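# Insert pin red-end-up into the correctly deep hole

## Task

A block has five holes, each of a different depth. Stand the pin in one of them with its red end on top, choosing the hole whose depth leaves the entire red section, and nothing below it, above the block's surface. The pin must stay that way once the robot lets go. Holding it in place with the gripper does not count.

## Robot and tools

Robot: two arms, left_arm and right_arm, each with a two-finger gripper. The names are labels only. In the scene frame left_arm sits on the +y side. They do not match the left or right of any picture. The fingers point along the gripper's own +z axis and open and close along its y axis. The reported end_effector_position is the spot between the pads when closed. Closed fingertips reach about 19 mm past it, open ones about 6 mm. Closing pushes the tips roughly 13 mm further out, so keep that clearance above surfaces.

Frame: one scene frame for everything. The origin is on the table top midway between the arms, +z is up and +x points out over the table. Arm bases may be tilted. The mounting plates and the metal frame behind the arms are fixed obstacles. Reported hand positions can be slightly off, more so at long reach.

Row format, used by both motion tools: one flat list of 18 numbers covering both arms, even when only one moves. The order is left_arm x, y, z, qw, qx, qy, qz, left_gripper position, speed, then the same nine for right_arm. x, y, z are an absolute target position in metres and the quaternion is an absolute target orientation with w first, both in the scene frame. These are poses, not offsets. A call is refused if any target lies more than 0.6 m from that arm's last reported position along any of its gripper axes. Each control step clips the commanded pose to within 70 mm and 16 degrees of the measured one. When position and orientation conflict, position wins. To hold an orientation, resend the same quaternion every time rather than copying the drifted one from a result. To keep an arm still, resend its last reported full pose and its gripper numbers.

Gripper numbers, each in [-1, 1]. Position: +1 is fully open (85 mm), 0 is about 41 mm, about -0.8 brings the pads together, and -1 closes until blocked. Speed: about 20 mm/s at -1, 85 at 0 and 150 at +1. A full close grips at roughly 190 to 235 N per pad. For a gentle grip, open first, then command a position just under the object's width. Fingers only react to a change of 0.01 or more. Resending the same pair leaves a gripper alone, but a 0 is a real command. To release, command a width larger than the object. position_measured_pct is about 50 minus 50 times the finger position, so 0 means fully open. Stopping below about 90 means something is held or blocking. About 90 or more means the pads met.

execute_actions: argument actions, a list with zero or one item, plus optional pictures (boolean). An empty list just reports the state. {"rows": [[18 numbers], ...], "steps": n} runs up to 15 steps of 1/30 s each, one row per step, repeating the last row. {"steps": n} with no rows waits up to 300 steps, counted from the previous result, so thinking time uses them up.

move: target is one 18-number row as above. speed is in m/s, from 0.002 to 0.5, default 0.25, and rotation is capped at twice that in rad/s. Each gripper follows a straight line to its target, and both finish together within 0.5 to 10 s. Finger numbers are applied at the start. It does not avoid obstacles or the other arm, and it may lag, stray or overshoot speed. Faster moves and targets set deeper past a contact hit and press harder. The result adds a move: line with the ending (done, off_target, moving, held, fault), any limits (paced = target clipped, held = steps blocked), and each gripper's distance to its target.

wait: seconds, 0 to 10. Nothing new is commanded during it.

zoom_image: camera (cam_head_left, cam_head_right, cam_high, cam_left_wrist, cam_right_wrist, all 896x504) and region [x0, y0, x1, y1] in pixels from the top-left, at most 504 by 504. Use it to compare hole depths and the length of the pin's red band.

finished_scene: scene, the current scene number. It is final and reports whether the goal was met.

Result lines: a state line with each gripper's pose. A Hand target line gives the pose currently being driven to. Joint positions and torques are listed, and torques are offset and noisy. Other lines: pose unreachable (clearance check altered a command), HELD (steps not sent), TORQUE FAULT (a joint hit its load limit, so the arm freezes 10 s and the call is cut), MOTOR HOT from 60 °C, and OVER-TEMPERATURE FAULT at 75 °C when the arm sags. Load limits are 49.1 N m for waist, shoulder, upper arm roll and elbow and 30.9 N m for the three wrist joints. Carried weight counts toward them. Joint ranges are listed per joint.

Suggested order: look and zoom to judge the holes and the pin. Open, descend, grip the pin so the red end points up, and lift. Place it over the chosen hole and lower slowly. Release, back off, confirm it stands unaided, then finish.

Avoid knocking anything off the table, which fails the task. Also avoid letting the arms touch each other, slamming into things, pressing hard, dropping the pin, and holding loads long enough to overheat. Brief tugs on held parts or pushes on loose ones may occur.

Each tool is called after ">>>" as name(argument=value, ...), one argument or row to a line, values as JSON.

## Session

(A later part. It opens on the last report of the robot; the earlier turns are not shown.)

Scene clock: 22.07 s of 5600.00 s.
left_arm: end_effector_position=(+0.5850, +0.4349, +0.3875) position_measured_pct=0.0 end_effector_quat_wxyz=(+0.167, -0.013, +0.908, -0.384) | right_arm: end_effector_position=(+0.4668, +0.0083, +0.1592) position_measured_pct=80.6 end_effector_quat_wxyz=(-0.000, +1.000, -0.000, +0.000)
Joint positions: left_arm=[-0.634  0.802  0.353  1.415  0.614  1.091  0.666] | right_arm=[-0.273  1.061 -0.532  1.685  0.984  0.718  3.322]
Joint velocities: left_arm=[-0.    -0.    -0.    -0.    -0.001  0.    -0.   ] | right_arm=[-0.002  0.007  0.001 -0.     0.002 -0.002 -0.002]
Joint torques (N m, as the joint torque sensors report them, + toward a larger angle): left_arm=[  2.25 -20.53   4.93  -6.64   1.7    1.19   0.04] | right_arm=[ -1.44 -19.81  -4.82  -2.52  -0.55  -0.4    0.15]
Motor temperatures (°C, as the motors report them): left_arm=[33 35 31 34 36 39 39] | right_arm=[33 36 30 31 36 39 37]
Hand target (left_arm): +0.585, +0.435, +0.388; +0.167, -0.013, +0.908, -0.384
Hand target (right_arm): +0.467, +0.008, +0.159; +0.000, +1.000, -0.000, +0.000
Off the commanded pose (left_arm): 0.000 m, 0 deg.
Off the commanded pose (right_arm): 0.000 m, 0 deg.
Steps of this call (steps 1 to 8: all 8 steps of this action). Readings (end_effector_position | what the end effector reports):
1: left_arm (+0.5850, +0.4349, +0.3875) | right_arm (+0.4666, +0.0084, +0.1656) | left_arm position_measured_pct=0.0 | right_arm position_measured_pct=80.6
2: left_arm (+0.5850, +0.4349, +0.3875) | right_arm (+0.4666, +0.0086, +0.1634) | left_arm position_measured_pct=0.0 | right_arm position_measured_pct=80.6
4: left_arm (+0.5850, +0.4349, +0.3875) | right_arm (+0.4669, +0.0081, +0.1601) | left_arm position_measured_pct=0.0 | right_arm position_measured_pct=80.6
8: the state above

>>> execute_actions(
  actions=[
    {"rows":[[0.585,0.4349,0.3875,0.167,-0.013,0.908,-0.384,1,0,0.4666,0.0084,0.152,0,1,0,0,-1,-0.5]],"steps":8},
  ],
  pictures=false,
)

>>> execute_actions(
  actions=[
    {"rows":[[0.585,0.4349,0.3875,0.167,-0.013,0.908,-0.384,1,0,0.4666,0.0084,0.146,0,1,0,0,-1,-0.5]],"steps":8},
  ],
  pictures=false,
)

Scene clock: 23.47 s of 5600.00 s.
left_arm: end_effector_position=(+0.5850, +0.4349, +0.3875) position_measured_pct=0.0 end_effector_quat_wxyz=(+0.167, -0.013, +0.908, -0.384) | right_arm: end_effector_position=(+0.4668, +0.0083, +0.1522) position_measured_pct=80.6 end_effector_quat_wxyz=(-0.000, +1.000, -0.000, +0.000)
Joint positions: left_arm=[-0.634  0.802  0.353  1.415  0.614  1.091  0.666] | right_arm=[-0.276  1.074 -0.524  1.682  0.994  0.708  3.315]
Joint velocities: left_arm=[-0.    -0.     0.     0.001 -0.001 -0.     0.001] | right_arm=[-0.003  0.006 -0.    -0.001  0.002 -0.003 -0.002]
Joint torques (N m, as the joint torque sensors report them, + toward a larger angle): left_arm=[  2.16 -20.36   5.21  -6.81   1.81   1.39   0.04] | right_arm=[ -1.49 -19.57  -4.55  -2.65   0.01   0.01   0.26]
Motor temperatures (°C, as the motors report them): left_arm=[33 35 31 34 36 39 39] | right_arm=[33 36 30 31 36 39 37]
Hand target (left_arm): +0.585, +0.435, +0.388; +0.167, -0.013, +0.908, -0.384
Hand target (right_arm): +0.467, +0.008, +0.152; +0.000, +1.000, -0.000, +0.000
Off the commanded pose (left_arm): 0.000 m, 0 deg.
Off the commanded pose (right_arm): 0.000 m, 0 deg.
Steps of this call (steps 1 to 34: nothing new was sent; steps 35 to 42: all 8 steps of this action). Readings (end_effector_position | what the end effector reports):
35: left_arm (+0.5850, +0.4349, +0.3875) | right_arm (+0.4665, +0.0085, +0.1585) | left_arm position_measured_pct=0.0 | right_arm position_measured_pct=80.6
36: left_arm (+0.5850, +0.4349, +0.3875) | right_arm (+0.4666, +0.0086, +0.1563) | left_arm position_measured_pct=0.0 | right_arm position_measured_pct=80.6
38: left_arm (+0.5850, +0.4349, +0.3875) | right_arm (+0.4669, +0.0081, +0.1531) | left_arm position_measured_pct=0.0 | right_arm position_measured_pct=80.6
42: the state above

Scene clock: 23.73 s of 5600.00 s.
left_arm: end_effector_position=(+0.5850, +0.4349, +0.3875) position_measured_pct=0.0 end_effector_quat_wxyz=(+0.167, -0.013, +0.908, -0.384) | right_arm: end_effector_position=(+0.4668, +0.0083, +0.1462) position_measured_pct=80.6 end_effector_quat_wxyz=(-0.000, +1.000, -0.000, +0.000)
Joint positions: left_arm=[-0.634  0.802  0.353  1.415  0.614  1.091  0.666] | right_arm=[-0.278  1.086 -0.516  1.679  1.003  0.698  3.308]
Joint velocities: left_arm=[ 0.     0.    -0.     0.    -0.001 -0.    -0.   ] | right_arm=[-0.004  0.005  0.    -0.001  0.001 -0.003 -0.002]
Joint torques (N m, as the joint torque sensors report them, + toward a larger angle): left_arm=[  2.08 -20.69   5.17  -6.86   1.78   1.27   0.06] | right_arm=[ -1.1  -20.48  -4.6   -3.02  -0.01  -0.15   0.12]
Motor temperatures (°C, as the motors report them): left_arm=[33 35 31 34 36 39 39] | right_arm=[33 36 30 31 36 39 37]
Hand target (left_arm): +0.585, +0.435, +0.388; +0.167, -0.013, +0.908, -0.384
Hand target (right_arm): +0.467, +0.008, +0.146; +0.000, +1.000, -0.000, +0.000
Off the commanded pose (left_arm): 0.000 m, 0 deg.
Off the commanded pose (right_arm): 0.000 m, 0 deg.
Steps of this call (steps 1 to 8: all 8 steps of this action). Readings (end_effector_position | what the end effector reports):
1: left_arm (+0.5850, +0.4349, +0.3875) | right_arm (+0.4666, +0.0084, +0.1517) | left_arm position_measured_pct=0.0 | right_arm position_measured_pct=80.6
2: left_arm (+0.5850, +0.4349, +0.3875) | right_arm (+0.4667, +0.0085, +0.1497) | left_arm position_measured_pct=0.0 | right_arm position_measured_pct=80.6
4: left_arm (+0.5850, +0.4349, +0.3875) | right_arm (+0.4669, +0.0081, +0.1470) | left_arm position_measured_pct=0.0 | right_arm position_measured_pct=80.6
8: the state above

>>> execute_actions(
  actions=[
    {"rows":[[0.585,0.4349,0.3875,0.167,-0.013,0.908,-0.384,1,0,0.4666,0.0084,0.140,0,1,0,0,-1,-0.5]],"steps":8},
  ],
  pictures=false,
)

>>> execute_actions(
  actions=[
    {"rows":[[0.585,0.4349,0.3875,0.167,-0.013,0.908,-0.384,1,0,0.4666,0.0084,0.134,0,1,0,0,-1,-0.5]],"steps":8},
  ],
  pictures=false,
)

Scene clock: 25.30 s of 5600.00 s.
left_arm: end_effector_position=(+0.5850, +0.4349, +0.3875) position_measured_pct=0.0 end_effector_quat_wxyz=(+0.167, -0.013, +0.908, -0.384) | right_arm: end_effector_position=(+0.4668, +0.0083, +0.1402) position_measured_pct=80.6 end_effector_quat_wxyz=(+0.000, +1.000, -0.000, +0.000)
Joint positions: left_arm=[-0.634  0.802  0.353  1.415  0.614  1.091  0.666] | right_arm=[-0.281  1.097 -0.509  1.676  1.012  0.69   3.302]
Joint velocities: left_arm=[ 0.     0.    -0.     0.     0.003  0.     0.   ] | right_arm=[-0.002  0.006  0.001 -0.     0.001 -0.003 -0.   ]
Joint torques (N m, as the joint torque sensors report them, + toward a larger angle): left_arm=[  2.17 -20.57   5.03  -6.68   1.74   1.22  -0.07] | right_arm=[ -2.02 -20.9   -4.74  -2.38   0.01   0.09   0.26]
Motor temperatures (°C, as the motors report them): left_arm=[33 35 31 34 36 39 39] | right_arm=[33 36 30 31 36 39 37]
Hand target (left_arm): +0.585, +0.435, +0.388; +0.167, -0.013, +0.908, -0.384
Hand target (right_arm): +0.467, +0.008, +0.140; +0.000, +1.000, -0.000, +0.000
Off the commanded pose (left_arm): 0.000 m, 0 deg.
Off the commanded pose (right_arm): 0.000 m, 0 deg.
Steps of this call (steps 1 to 39: nothing new was sent; steps 40 to 47: all 8 steps of this action). Readings (end_effector_position | what the end effector reports):
40: left_arm (+0.5850, +0.4349, +0.3875) | right_arm (+0.4665, +0.0085, +0.1455) | left_arm position_measured_pct=0.0 | right_arm position_measured_pct=80.6
41: left_arm (+0.5850, +0.4349, +0.3875) | right_arm (+0.4667, +0.0085, +0.1436) | left_arm position_measured_pct=0.0 | right_arm position_measured_pct=80.6
43: left_arm (+0.5850, +0.4349, +0.3875) | right_arm (+0.4669, +0.0082, +0.1409) | left_arm position_measured_pct=0.0 | right_arm position_measured_pct=80.6
47: the state above

Scene clock: 25.57 s of 5600.00 s.
left_arm: end_effector_position=(+0.5850, +0.4349, +0.3875) position_measured_pct=0.0 end_effector_quat_wxyz=(+0.167, -0.013, +0.908, -0.384) | right_arm: end_effector_position=(+0.4668, +0.0083, +0.1342) position_measured_pct=80.6 end_effector_quat_wxyz=(-0.000, +1.000, -0.000, +0.000)
Joint positions: left_arm=[-0.634  0.802  0.353  1.415  0.614  1.091  0.666] | right_arm=[-0.284  1.109 -0.502  1.673  1.021  0.681  3.296]
Joint velocities: left_arm=[-0.     0.    -0.    -0.    -0.002  0.     0.   ] | right_arm=[-0.002  0.005 -0.    -0.001  0.001 -0.001 -0.001]
Joint torques (N m, as the joint torque sensors report them, + toward a larger angle): left_arm=[  1.99 -20.43   4.88  -6.84   1.88   1.2    0.06] | right_arm=[ -1.66 -20.14  -4.78  -2.24  -0.24  -0.21  -0.01]
Motor temperatures (°C, as the motors report them): left_arm=[33 35 31 34 36 39 39] | right_arm=[33 36 30 31 36 39 37]
Hand target (left_arm): +0.585, +0.435, +0.388; +0.167, -0.013, +0.908, -0.384
Hand target (right_arm): +0.467, +0.008, +0.134; -0.000, +1.000, -0.000, +0.000
Off the commanded pose (left_arm): 0.000 m, 0 deg.
Off the commanded pose (right_arm): 0.000 m, 0 deg.
Steps of this call (steps 1 to 8: all 8 steps of this action). Readings (end_effector_position | what the end effector reports):
1: left_arm (+0.5850, +0.4349, +0.3875) | right_arm (+0.4666, +0.0084, +0.1396) | left_arm position_measured_pct=0.0 | right_arm position_measured_pct=80.6
2: left_arm (+0.5850, +0.4349, +0.3875) | right_arm (+0.4667, +0.0085, +0.1377) | left_arm position_measured_pct=0.0 | right_arm position_measured_pct=80.6
4: left_arm (+0.5850, +0.4349, +0.3875) | right_arm (+0.4669, +0.0082, +0.1350) | left_arm position_measured_pct=0.0 | right_arm position_measured_pct=80.6
8: the state above

>>> execute_actions(
  actions=[
    {"rows":[[0.585,0.4349,0.3875,0.167,-0.013,0.908,-0.384,1,0,0.4666,0.0084,0.129,0,1,0,0,-1,-0.5]],"steps":8},
  ],
  pictures=false,
)

>>> execute_actions(
  actions=[
    {"rows":[[0.585,0.4349,0.3875,0.167,-0.013,0.908,-0.384,1,0,0.4666,0.0084,0.124,0,1,0,0,-1,-0.5]],"steps":8},
  ],
)

>>> zoom_image(
  camera="cam_right_wrist",
  region=[350,340,500,460],
)

Scene clock: 26.87 s of 5600.00 s.
left_arm: end_effector_position=(+0.5850, +0.4349, +0.3875) position_measured_pct=0.0 end_effector_quat_wxyz=(+0.167, -0.013, +0.908, -0.384) | right_arm: end_effector_position=(+0.4668, +0.0083, +0.1292) position_measured_pct=80.6 end_effector_quat_wxyz=(+0.000, +1.000, -0.000, +0.000)
Joint positions: left_arm=[-0.634  0.802  0.353  1.415  0.614  1.091  0.666] | right_arm=[-0.286  1.118 -0.496  1.67   1.028  0.673  3.292]
Joint velocities: left_arm=[ 0.    -0.     0.     0.    -0.002  0.001 -0.   ] | right_arm=[-0.003  0.005  0.001 -0.     0.001 -0.001 -0.001]
Joint torques (N m, as the joint torque sensors report them, + toward a larger angle): left_arm=[  2.05 -20.33   5.03  -6.58   1.6    1.25   0.07] | right_arm=[ -1.63 -20.63  -4.53  -2.21  -0.01   0.24  -0.21]
Motor temperatures (°C, as the motors report them): left_arm=[33 35 31 34 36 39 39] | right_arm=[33 36 30 31 36 39 37]
Hand target (left_arm): +0.585, +0.435, +0.388; +0.167, -0.013, +0.908, -0.384
Hand target (right_arm): +0.467, +0.008, +0.129; +0.000, +1.000, -0.000, +0.000
Off the commanded pose (left_arm): 0.000 m, 0 deg.
Off the commanded pose (right_arm): 0.000 m, 0 deg.
Steps of this call (steps 1 to 31: nothing new was sent; steps 32 to 39: all 8 steps of this action). Readings (end_effector_position | what the end effector reports):
32: left_arm (+0.5850, +0.4349, +0.3875) | right_arm (+0.4665, +0.0084, +0.1335) | left_arm position_measured_pct=0.0 | right_arm position_measured_pct=80.6
33: left_arm (+0.5850, +0.4349, +0.3875) | right_arm (+0.4667, +0.0085, +0.1318) | left_arm position_measured_pct=0.0 | right_arm position_measured_pct=80.6
35: left_arm (+0.5850, +0.4349, +0.3875) | right_arm (+0.4669, +0.0082, +0.1298) | left_arm position_measured_pct=0.0 | right_arm position_measured_pct=80.6
39: the state above

Scene clock: 27.13 s of 5600.00 s.
left_arm: end_effector_position=(+0.5850, +0.4349, +0.3875) position_measured_pct=0.0 end_effector_quat_wxyz=(+0.167, -0.013, +0.908, -0.384) | right_arm: end_effector_position=(+0.4672, +0.0086, +0.1284) position_measured_pct=80.6 end_effector_quat_wxyz=(+0.000, +1.000, +0.000, +0.002)
Joint positions: left_arm=[-0.634  0.802  0.353  1.415  0.614  1.091  0.666] | right_arm=[-0.289  1.119 -0.493  1.67   1.033  0.67   3.286]
Joint velocities: left_arm=[ 0.     0.001 -0.    -0.    -0.002  0.    -0.   ] | right_arm=[-0.001 -0.001  0.002  0.002  0.002 -0.003 -0.001]
Joint torques (N m, as the joint torque sensors report them, + toward a larger angle): left_arm=[  2.2  -20.61   5.14  -6.79   1.84   1.3    0.09] | right_arm=[ -1.84 -13.75  -2.07  -5.48   1.2   -2.24   0.  ]
Motor temperatures (°C, as the motors report them): left_arm=[33 35 31 34 36 39 39] | right_arm=[33 36 30 31 36 39 37]
Hand target (left_arm): +0.585, +0.435, +0.388; +0.167, -0.013, +0.908, -0.384
Hand target (right_arm): +0.467, +0.008, +0.124; +0.000, +1.000, -0.000, -0.000
Off the commanded pose (left_arm): 0.000 m, 0 deg.
Off the commanded pose (right_arm): 0.004 m, 0 deg.
Steps of this call (steps 1 to 8: all 8 steps of this action). Readings (end_effector_position | what the end effector reports):
1: left_arm (+0.5850, +0.4349, +0.3875) | right_arm (+0.4666, +0.0084, +0.1286) | left_arm position_measured_pct=0.0 | right_arm position_measured_pct=80.6
2: left_arm (+0.5850, +0.4349, +0.3875) | right_arm (+0.4671, +0.0086, +0.1282) | left_arm position_measured_pct=0.0 | right_arm position_measured_pct=80.6
4: left_arm (+0.5850, +0.4349, +0.3875) | right_arm (+0.4672, +0.0086, +0.1284) | left_arm position_measured_pct=0.0 | right_arm position_measured_pct=80.6
8: the state above

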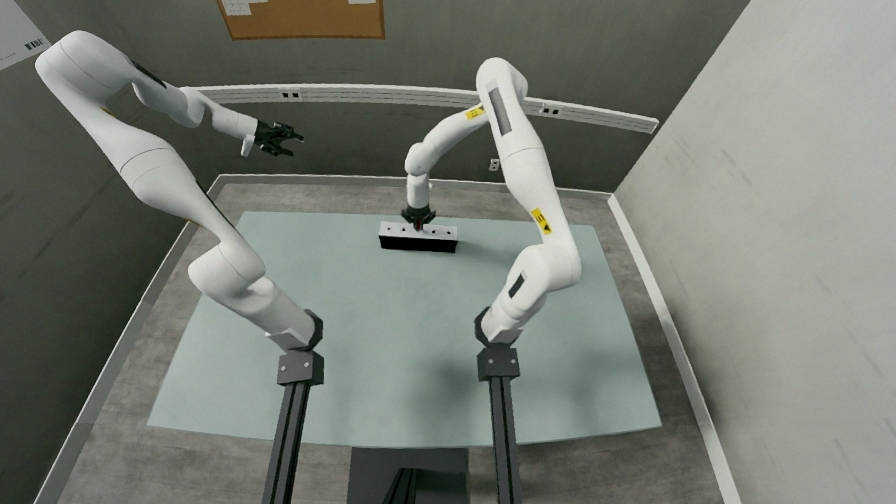

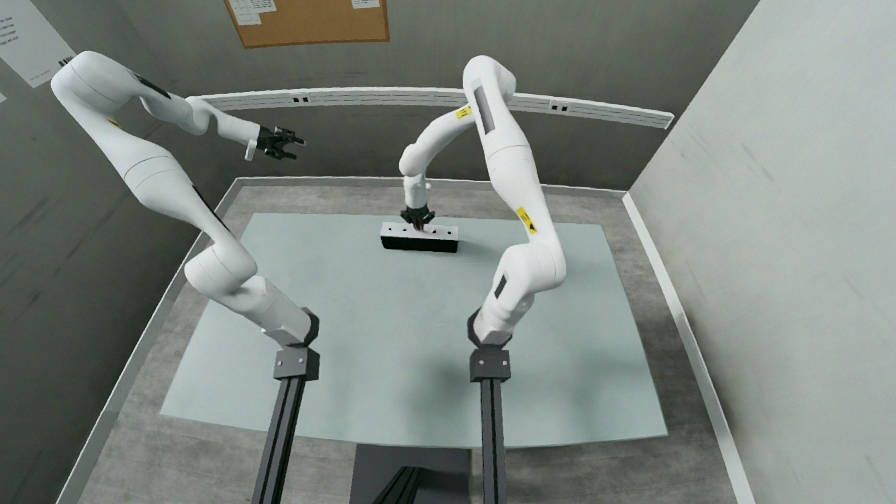

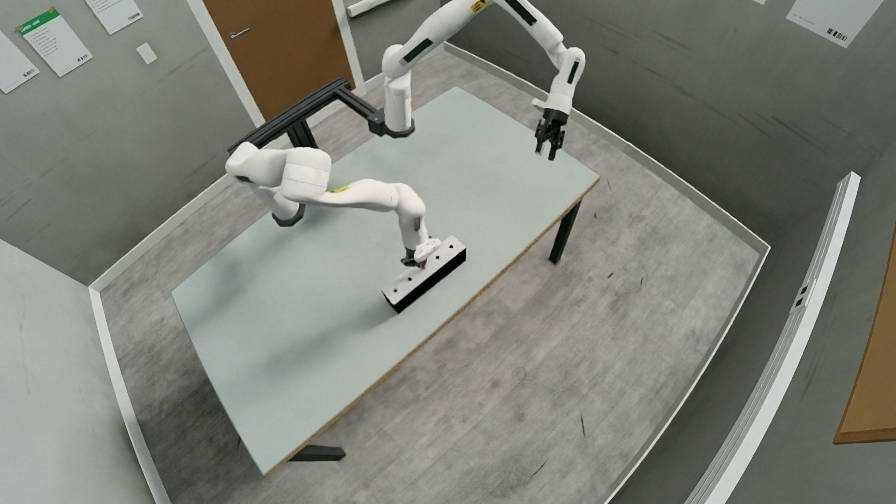

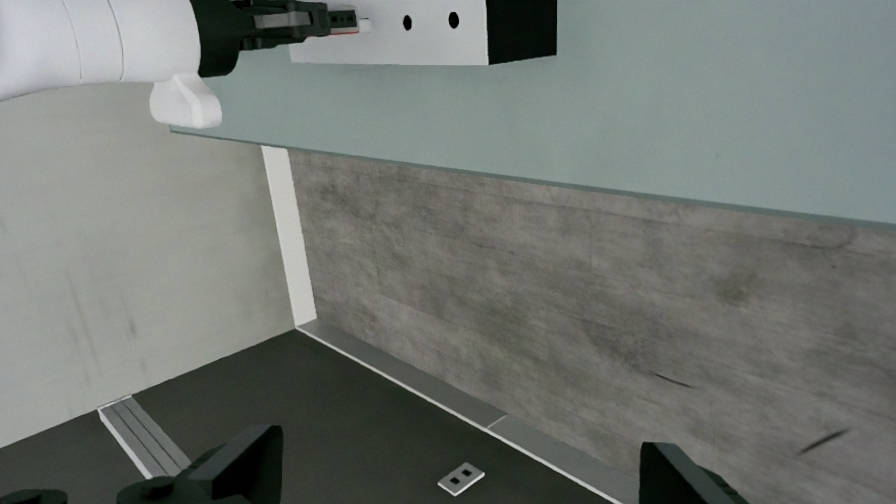

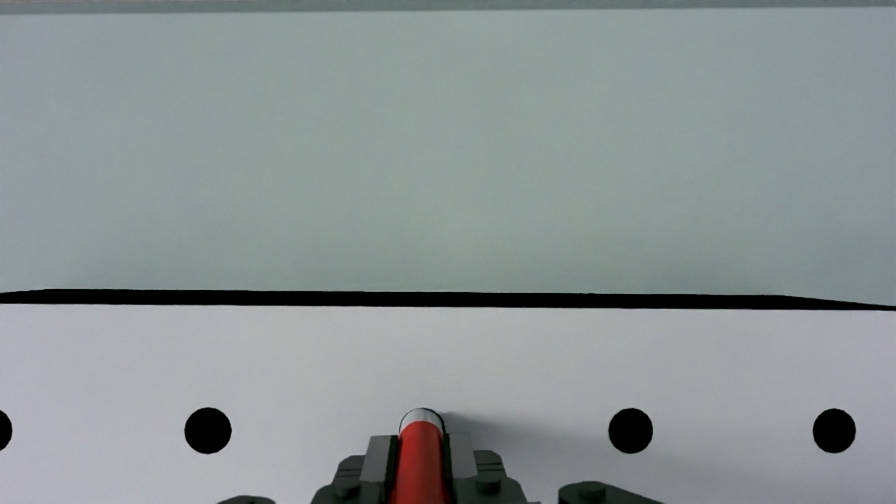

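Region (350, 340, 500, 460) of cam_right_wrist's 896x504 image, scaled by 3.360; it fills the top 403 rows of this view, and the rest is white.

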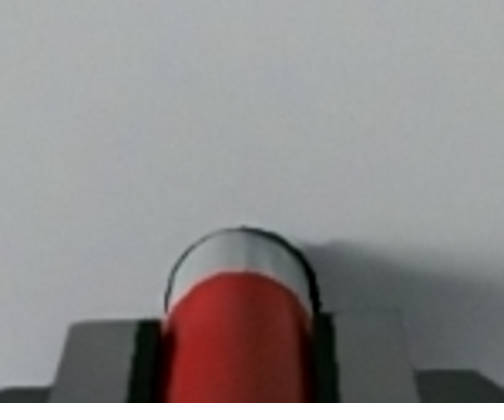

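>>> move(
  target=[0.585,0.4349,0.3875,0.167,-0.013,0.908,-0.384,1,0,0.4666,0.0084,0.184,0,1,0,0,-1,-0.5],
  speed=0.07,
)

>>> move(
  target=[0.585,0.4349,0.3875,0.167,-0.013,0.908,-0.384,1,0,0.4649,-0.0516,0.184,0,1,0,0,-1,-0.5],
  speed=0.08,
)

Scene clock: 29.70 s of 5600.00 s.
left_arm: end_effector_position=(+0.5850, +0.4349, +0.3875) position_measured_pct=0.0 end_effector_quat_wxyz=(+0.167, -0.013, +0.908, -0.384) | right_arm: end_effector_position=(+0.4664, +0.0085, +0.1838) position_measured_pct=80.6 end_effector_quat_wxyz=(+0.000, +1.000, +0.000, -0.000)
Joint positions: left_arm=[-0.634  0.802  0.353  1.415  0.614  1.091  0.666] | right_arm=[-0.262  1.015 -0.562  1.693  0.945  0.757  3.349]
Joint velocities: left_arm=[-0.    -0.002  0.    -0.     0.002 -0.001  0.   ] | right_arm=[ 0.001 -0.003  0.     0.    -0.     0.001  0.   ]
Joint torques (N m, as the joint torque sensors report them, + toward a larger angle): left_arm=[  2.36 -20.3    4.92  -6.81   1.8    1.23   0.09] | right_arm=[ -0.94 -19.84  -5.18  -3.12  -0.12  -0.34   0.01]
Motor temperatures (°C, as the motors report them): left_arm=[33 35 31 34 36 39 39] | right_arm=[33 36 30 31 36 39 37]
Hand target (left_arm): +0.585, +0.435, +0.388; +0.167, -0.013, +0.908, -0.384
Hand target (right_arm): +0.467, +0.008, +0.184; +0.000, +1.000, +0.000, -0.000
Off the commanded pose (left_arm): 0.000 m, 0 deg.
Off the commanded pose (right_arm): 0.000 m, 0 deg.
move: done

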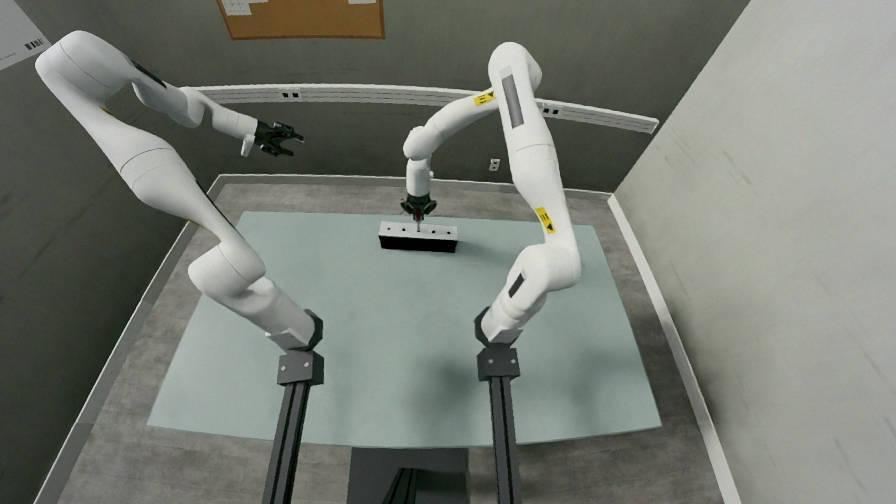

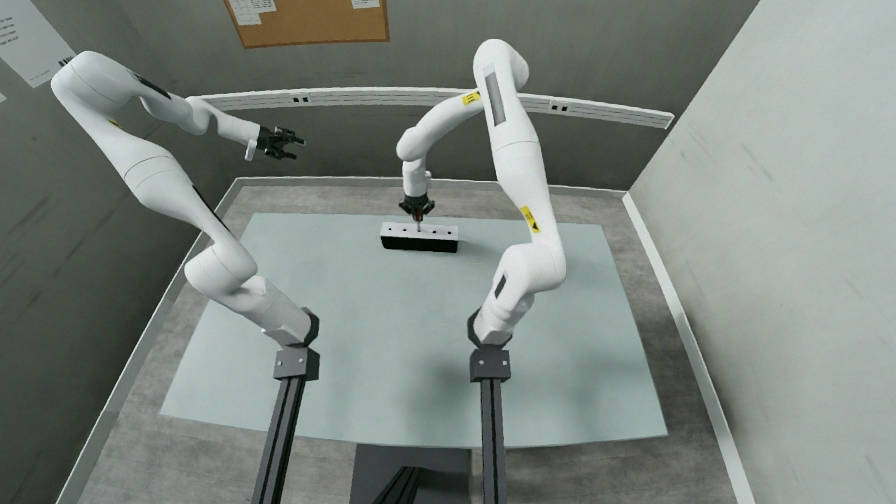

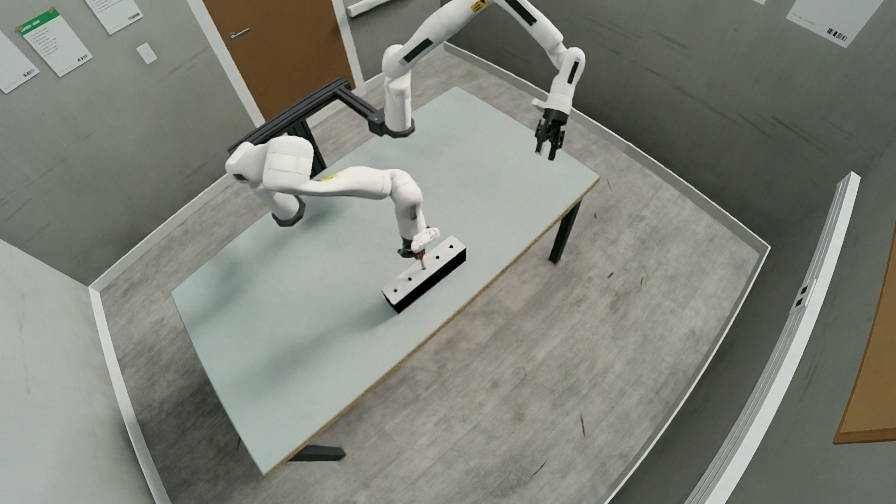

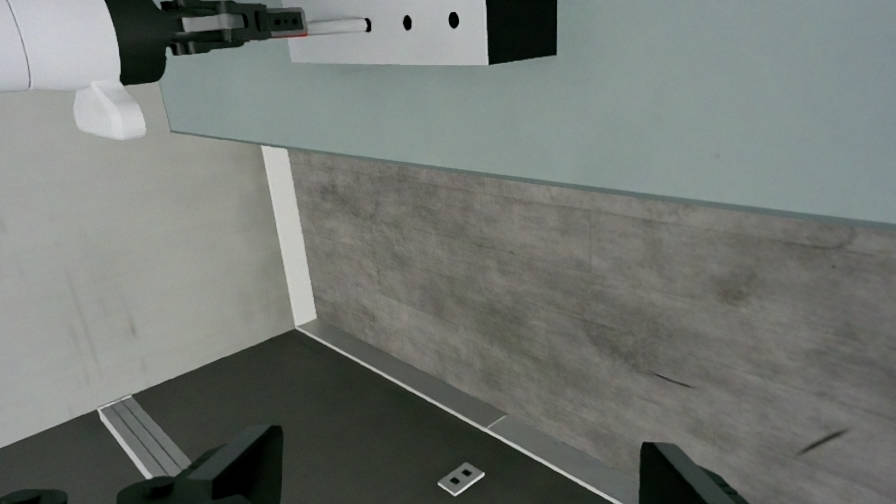

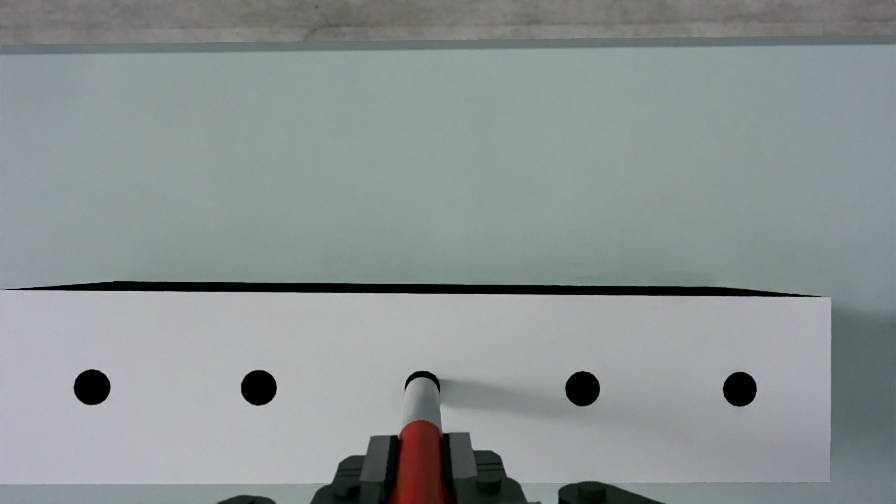

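Scene clock: 30.77 s of 5600.00 s.
left_arm: end_effector_position=(+0.5850, +0.4349, +0.3875) position_measured_pct=0.0 end_effector_quat_wxyz=(+0.167, -0.013, +0.908, -0.384) | right_arm: end_effector_position=(+0.4647, -0.0514, +0.1839) position_measured_pct=80.6 end_effector_quat_wxyz=(+0.000, +1.000, +0.000, +0.000)
Joint positions: left_arm=[-0.634  0.802  0.353  1.415  0.614  1.091  0.666] | right_arm=[-0.154  0.964 -0.542  1.806  0.986  0.688  3.38 ]
Joint velocities: left_arm=[-0.     0.001  0.     0.001 -0.001 -0.     0.001] | right_arm=[ 0.005 -0.001  0.001  0.002 -0.001  0.     0.001]
Joint torques (N m, as the joint torque sensors report them, + toward a larger angle): left_arm=[  2.21 -20.34   5.07  -6.5    1.71   1.27   0.15] | right_arm=[ -1.52 -19.35  -4.81  -2.06  -0.3   -0.69   0.3 ]
Motor temperatures (°C, as the motors report them): left_arm=[33 35 31 34 36 39 39] | right_arm=[33 36 30 31 36 39 37]
Hand target (left_arm): +0.585, +0.435, +0.388; +0.167, -0.013, +0.908, -0.384
Hand target (right_arm): +0.465, -0.052, +0.184; +0.000, +1.000, -0.000, +0.000
Off the commanded pose (left_arm): 0.000 m, 0 deg.
Off the commanded pose (right_arm): 0.000 m, 0 deg.
move: done

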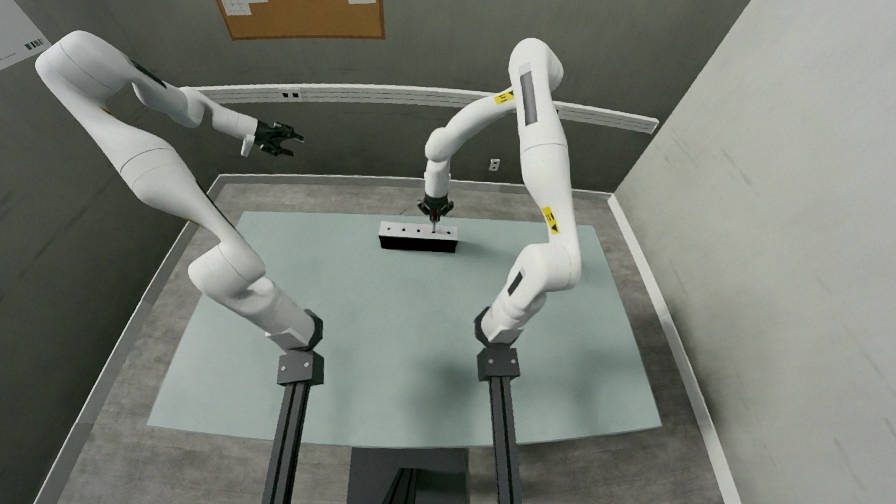

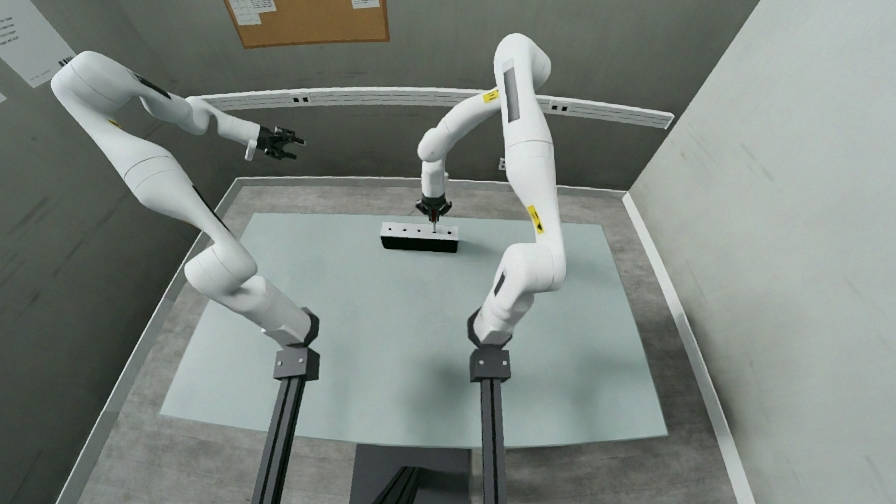

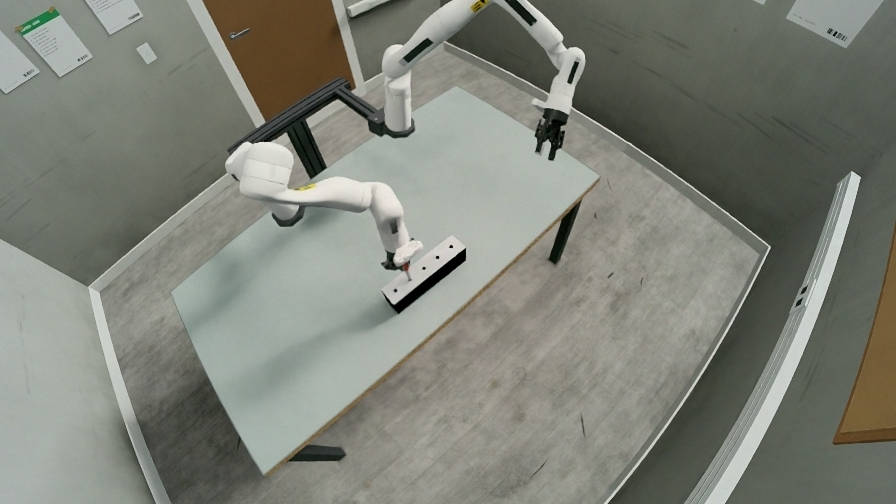

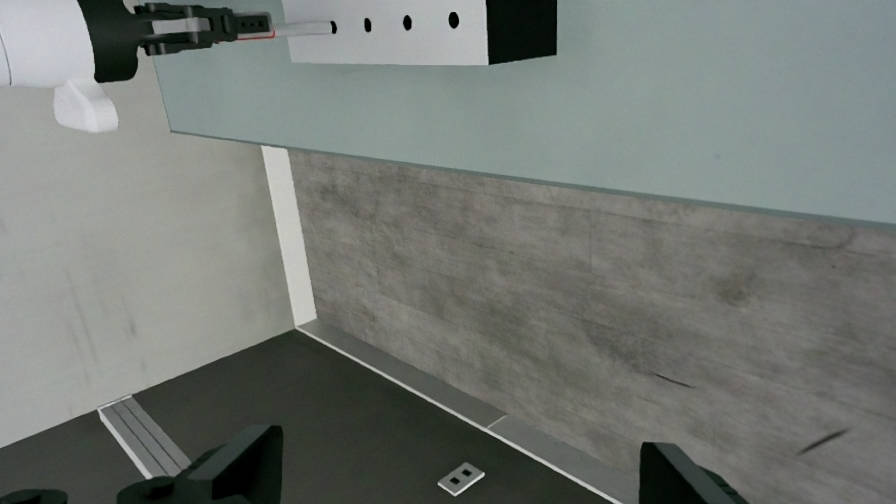

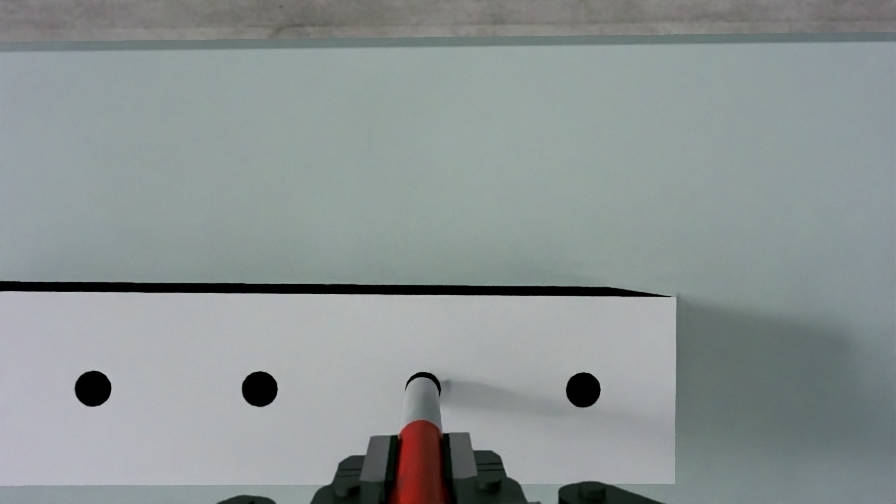

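Off by ~1.5 px down, 1 right: step is −2.2 mm.

>>> move(
  target=[0.585,0.4349,0.3875,0.167,-0.013,0.908,-0.384,1,0,0.4643,-0.0518,0.170,0,1,0,0,-1,-0.5],
  speed=0.02,
)

Scene clock: 32.50 s of 5600.00 s.
left_arm: end_effector_position=(+0.5850, +0.4349, +0.3875) position_measured_pct=0.0 end_effector_quat_wxyz=(+0.167, -0.013, +0.908, -0.384) | right_arm: end_effector_position=(+0.4645, -0.0518, +0.1701) position_measured_pct=80.6 end_effector_quat_wxyz=(-0.000, +1.000, -0.000, +0.000)
Joint positions: left_arm=[-0.634  0.802  0.353  1.415  0.614  1.091  0.666] | right_arm=[-0.162  0.99  -0.521  1.804  1.012  0.663  3.36 ]
Joint velocities: left_arm=[ 0.     0.001 -0.     0.001 -0.001 -0.001 -0.   ] | right_arm=[-0.002  0.002  0.001 -0.001  0.001  0.    -0.   ]
Joint torques (N m, as the joint torque sensors report them, + toward a larger angle): left_arm=[  2.14 -20.68   5.11  -6.81   1.92   1.36   0.05] | right_arm=[ -1.25 -19.54  -4.31  -2.32  -0.12  -0.16  -0.16]
Motor temperatures (°C, as the motors report them): left_arm=[33 35 31 34 36 39 39] | right_arm=[33 36 30 31 36 39 37]
Hand target (left_arm): +0.585, +0.435, +0.388; +0.167, -0.013, +0.908, -0.384
Hand target (right_arm): +0.464, -0.052, +0.170; +0.000, +1.000, -0.000, +0.000
Off the commanded pose (left_arm): 0.000 m, 0 deg.
Off the commanded pose (right_arm): 0.000 m, 0 deg.
move: done

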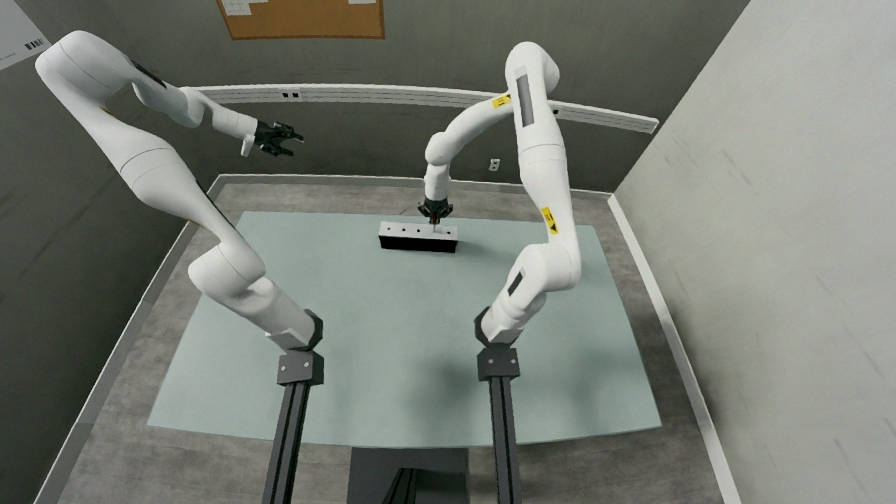

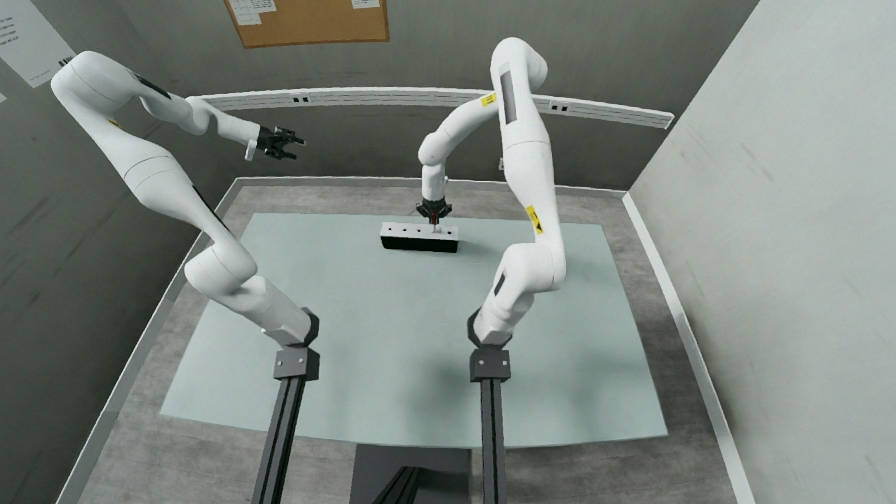

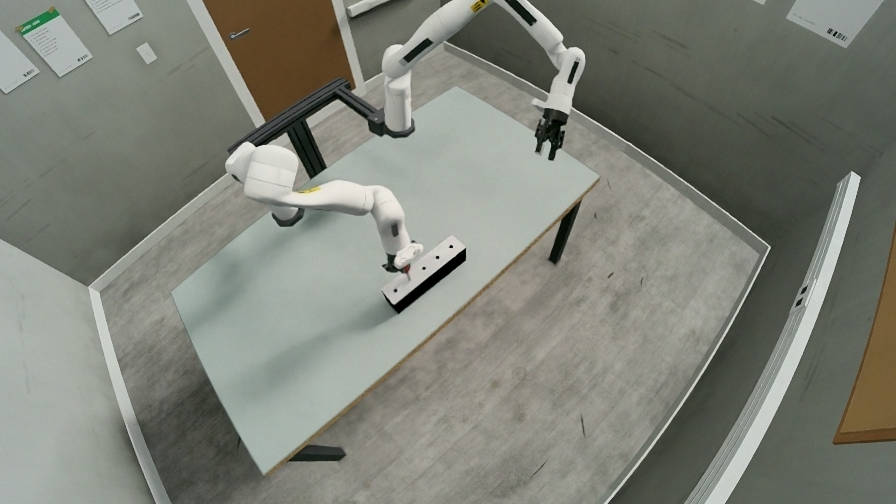

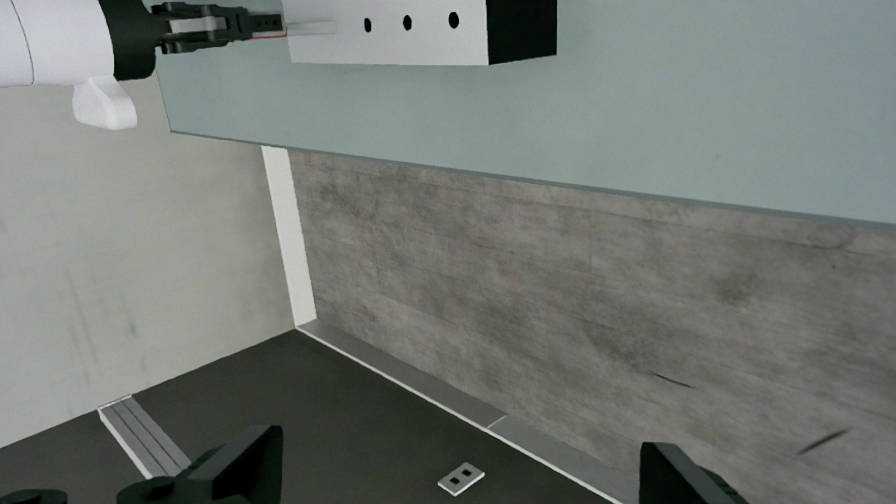

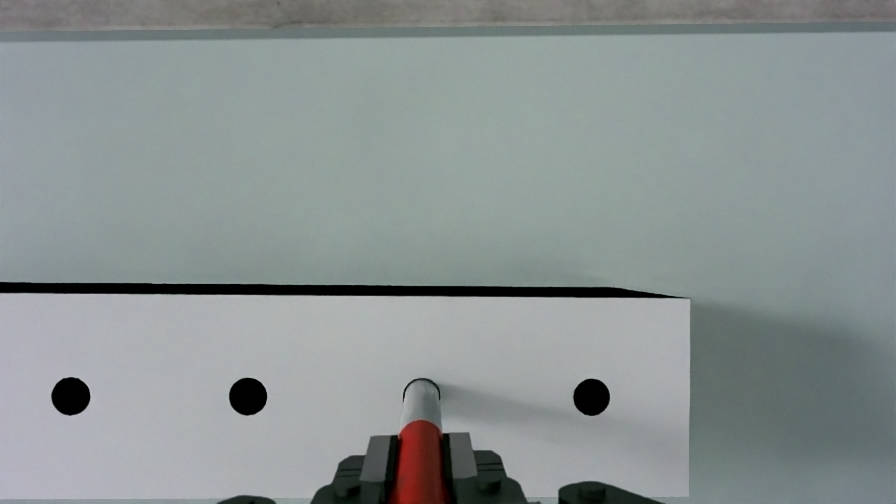

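>>> execute_actions(
  actions=[
    {"rows":[[0.585,0.4349,0.3875,0.167,-0.013,0.908,-0.384,1,0,0.4643,-0.0518,0.165,0,1,0,0,-1,-0.5],[0.585,0.4349,0.3875,0.167,-0.013,0.908,-0.384,1,0,0.4643,-0.0518,0.165,0,1,0,0,-1,-0.5],[0.585,0.4349,0.3875,0.167,-0.013,0.908,-0.384,1,0,0.4643,-0.0518,0.160,0,1,0,0,-1,-0.5],[0.585,0.4349,0.3875,0.167,-0.013,0.908,-0.384,1,0,0.4643,-0.0518,0.160,0,1,0,0,-1,-0.5],[0.585,0.4349,0.3875,0.167,-0.013,0.908,-0.384,1,0,0.4643,-0.0518,0.155,0,1,0,0,-1,-0.5]],"steps":11},
  ],
  pictures=false,
)

>>> execute_actions(
  actions=[
    {"rows":[[0.585,0.4349,0.3875,0.167,-0.013,0.908,-0.384,1,0,0.4643,-0.0518,0.150,0,1,0,0,-1,-0.5],[0.585,0.4349,0.3875,0.167,-0.013,0.908,-0.384,1,0,0.4643,-0.0518,0.150,0,1,0,0,-1,-0.5],[0.585,0.4349,0.3875,0.167,-0.013,0.908,-0.384,1,0,0.4643,-0.0518,0.150,0,1,0,0,-1,-0.5],[0.585,0.4349,0.3875,0.167,-0.013,0.908,-0.384,1,0,0.4643,-0.0518,0.1455,0,1,0,0,-1,-0.5]],"steps":11},
  ],
  pictures=false,
)

Scene clock: 36.47 s of 5600.00 s.
left_arm: end_effector_position=(+0.5850, +0.4349, +0.3875) position_measured_pct=0.0 end_effector_quat_wxyz=(+0.167, -0.013, +0.908, -0.384) | right_arm: end_effector_position=(+0.4647, -0.0520, +0.1555) position_measured_pct=80.6 end_effector_quat_wxyz=(-0.000, +1.000, -0.000, +0.000)
Joint positions: left_arm=[-0.634  0.802  0.353  1.415  0.614  1.091  0.666] | right_arm=[-0.171  1.019 -0.499  1.798  1.04   0.638  3.339]
Joint velocities: left_arm=[ 0.     0.     0.     0.    -0.001  0.001 -0.   ] | right_arm=[-0.005  0.01   0.005  0.     0.005 -0.003 -0.004]
Joint torques (N m, as the joint torque sensors report them, + toward a larger angle): left_arm=[  2.14 -20.51   5.26  -6.55   1.9    1.26   0.05] | right_arm=[ -2.11 -19.53  -4.76  -2.33  -0.15  -0.19   0.19]
Motor temperatures (°C, as the motors report them): left_arm=[33 35 31 34 36 39 39] | right_arm=[33 36 30 31 36 39 37]
Hand target (left_arm): +0.585, +0.435, +0.388; +0.167, -0.013, +0.908, -0.384
Hand target (right_arm): +0.464, -0.052, +0.155; +0.000, +1.000, -0.000, +0.000
Off the commanded pose (left_arm): 0.000 m, 0 deg.
Off the commanded pose (right_arm): 0.001 m, 0 deg.
Steps of this call (steps 1 to 90: nothing new was sent; then 0.60 s passed at rest; steps 91 to 101: all 11 steps of this action). Readings (end_effector_position | what the end effector reports):
91: left_arm (+0.5850, +0.4349, +0.3875) | right_arm (+0.4643, -0.0517, +0.1696) | left_arm position_measured_pct=0.0 | right_arm position_measured_pct=80.6
92: left_arm (+0.5850, +0.4349, +0.3875) | right_arm (+0.4644, -0.0515, +0.1679) | left_arm position_measured_pct=0.0 | right_arm position_measured_pct=80.6
94: left_arm (+0.5850, +0.4349, +0.3875) | right_arm (+0.4644, -0.0517, +0.1638) | left_arm position_measured_pct=0.0 | right_arm position_measured_pct=80.6
98: left_arm (+0.5850, +0.4349, +0.3875) | right_arm (+0.4648, -0.0520, +0.1564) | left_arm position_measured_pct=0.0 | right_arm position_measured_pct=80.6
101: the state above

Scene clock: 36.83 s of 5600.00 s.
left_arm: end_effector_position=(+0.5850, +0.4349, +0.3875) position_measured_pct=0.0 end_effector_quat_wxyz=(+0.167, -0.013, +0.908, -0.384) | right_arm: end_effector_position=(+0.4646, -0.0519, +0.1458) position_measured_pct=80.6 end_effector_quat_wxyz=(-0.000, +1.000, -0.000, +0.000)
Joint positions: left_arm=[-0.634  0.802  0.353  1.415  0.614  1.091  0.666] | right_arm=[-0.177  1.038 -0.485  1.794  1.058  0.622  3.325]
Joint velocities: left_arm=[ 0.     0.    -0.    -0.001  0.001  0.001 -0.001] | right_arm=[-0.004  0.005  0.003 -0.001  0.003 -0.002 -0.002]
Joint torques (N m, as the joint torque sensors report them, + toward a larger angle): left_arm=[  2.26 -20.51   4.97  -6.65   1.8    1.32   0.13] | right_arm=[ -1.65 -18.84  -4.33  -2.18  -0.12  -0.38  -0.05]
Motor temperatures (°C, as the motors report them): left_arm=[33 35 31 34 36 39 39] | right_arm=[33 36 30 31 36 39 37]
Hand target (left_arm): +0.585, +0.435, +0.388; +0.167, -0.013, +0.908, -0.384
Hand target (right_arm): +0.464, -0.052, +0.145; +0.000, +1.000, -0.000, +0.000
Off the commanded pose (left_arm): 0.000 m, 0 deg.
Off the commanded pose (right_arm): 0.000 m, 0 deg.
Steps of this call (steps 1 to 11: all 11 steps of this action). Readings (end_effector_position | what the end effector reports):
1: left_arm (+0.5850, +0.4349, +0.3875) | right_arm (+0.4645, -0.0518, +0.1548) | left_arm position_measured_pct=0.0 | right_arm position_measured_pct=80.6
2: left_arm (+0.5850, +0.4349, +0.3875) | right_arm (+0.4645, -0.0516, +0.1530) | left_arm position_measured_pct=0.0 | right_arm position_measured_pct=80.6
4: left_arm (+0.5850, +0.4349, +0.3875) | right_arm (+0.4646, -0.0519, +0.1504) | left_arm position_measured_pct=0.0 | right_arm position_measured_pct=80.6
8: left_arm (+0.5850, +0.4349, +0.3875) | right_arm (+0.4648, -0.0520, +0.1462) | left_arm position_measured_pct=0.0 | right_arm position_measured_pct=80.6
11: the state above

>>> execute_actions(
  actions=[
    {"rows":[[0.585,0.4349,0.3875,0.167,-0.013,0.908,-0.384,1,0,0.4643,-0.0518,0.140,0,1,0,0,-1,-0.5]],"steps":6},
  ],
  pictures=false,
)

>>> execute_actions(
  actions=[
    {"rows":[[0.585,0.4349,0.3875,0.167,-0.013,0.908,-0.384,1,0,0.4643,-0.0518,0.135,0,1,0,0,-1,-0.5]],"steps":8},
  ],
  pictures=false,
)

Scene clock: 38.23 s of 5600.00 s.
left_arm: end_effector_position=(+0.5850, +0.4349, +0.3875) position_measured_pct=0.0 end_effector_quat_wxyz=(+0.167, -0.013, +0.908, -0.384) | right_arm: end_effector_position=(+0.4647, -0.0519, +0.1405) position_measured_pct=80.6 end_effector_quat_wxyz=(-0.000, +1.000, -0.000, +0.000)
Joint positions: left_arm=[-0.634  0.802  0.353  1.415  0.614  1.091  0.666] | right_arm=[-0.18   1.048 -0.478  1.791  1.067  0.614  3.318]
Joint velocities: left_arm=[ 0.     0.    -0.     0.     0.003 -0.001  0.001] | right_arm=[-0.005  0.009  0.005  0.001  0.007 -0.006 -0.008]
Joint torques (N m, as the joint torque sensors report them, + toward a larger angle): left_arm=[  2.2  -20.74   4.96  -6.61   1.79   1.25  -0.1 ] | right_arm=[ -1.71 -19.42  -4.44  -1.87  -0.31   0.4   -0.38]
Motor temperatures (°C, as the motors report them): left_arm=[33 35 31 34 36 39 39] | right_arm=[33 36 30 31 36 39 37]
Hand target (left_arm): +0.585, +0.435, +0.388; +0.167, -0.013, +0.908, -0.384
Hand target (right_arm): +0.464, -0.052, +0.140; +0.000, +1.000, -0.000, +0.000
Off the commanded pose (left_arm): 0.000 m, 0 deg.
Off the commanded pose (right_arm): 0.001 m, 0 deg.
Steps of this call (steps 1 to 36: nothing new was sent; steps 37 to 42: all 6 steps of this action). Readings (end_effector_position | what the end effector reports):
37: left_arm (+0.5850, +0.4349, +0.3875) | right_arm (+0.4644, -0.0517, +0.1451) | left_arm position_measured_pct=0.0 | right_arm position_measured_pct=80.6
38: left_arm (+0.5850, +0.4349, +0.3875) | right_arm (+0.4645, -0.0516, +0.1433) | left_arm position_measured_pct=0.0 | right_arm position_measured_pct=80.6
40: left_arm (+0.5850, +0.4349, +0.3875) | right_arm (+0.4647, -0.0519, +0.1410) | left_arm position_measured_pct=0.0 | right_arm position_measured_pct=80.6
42: the state above

Scene clock: 38.50 s of 5600.00 s.
left_arm: end_effector_position=(+0.5850, +0.4349, +0.3875) position_measured_pct=0.0 end_effector_quat_wxyz=(+0.167, -0.013, +0.908, -0.384) | right_arm: end_effector_position=(+0.4646, -0.0518, +0.1353) position_measured_pct=80.6 end_effector_quat_wxyz=(-0.000, +1.000, -0.000, +0.000)
Joint positions: left_arm=[-0.634  0.802  0.353  1.415  0.614  1.091  0.666] | right_arm=[-0.183  1.059 -0.47   1.788  1.077  0.606  3.31 ]
Joint velocities: left_arm=[-0.     0.001  0.     0.    -0.001  0.002  0.001] | right_arm=[-0.002  0.006  0.001 -0.001  0.003 -0.003 -0.002]
Joint torques (N m, as the joint torque sensors report them, + toward a larger angle): left_arm=[  2.35 -20.46   5.07  -6.87   1.85   1.4    0.11] | right_arm=[ -2.   -19.85  -4.55  -1.58  -0.25   0.03  -0.32]
Motor temperatures (°C, as the motors report them): left_arm=[33 35 31 34 36 39 39] | right_arm=[33 36 30 31 36 39 37]
Hand target (left_arm): +0.585, +0.435, +0.388; +0.167, -0.013, +0.908, -0.384
Hand target (right_arm): +0.464, -0.052, +0.135; +0.000, +1.000, -0.000, +0.000
Off the commanded pose (left_arm): 0.000 m, 0 deg.
Off the commanded pose (right_arm): 0.000 m, 0 deg.
Steps of this call (steps 1 to 8: all 8 steps of this action). Readings (end_effector_position | what the end effector reports):
1: left_arm (+0.5850, +0.4349, +0.3875) | right_arm (+0.4645, -0.0518, +0.1398) | left_arm position_measured_pct=0.0 | right_arm position_measured_pct=80.6
2: left_arm (+0.5850, +0.4349, +0.3875) | right_arm (+0.4645, -0.0516, +0.1380) | left_arm position_measured_pct=0.0 | right_arm position_measured_pct=80.6
4: left_arm (+0.5850, +0.4349, +0.3875) | right_arm (+0.4648, -0.0519, +0.1360) | left_arm position_measured_pct=0.0 | right_arm position_measured_pct=80.6
8: the state above


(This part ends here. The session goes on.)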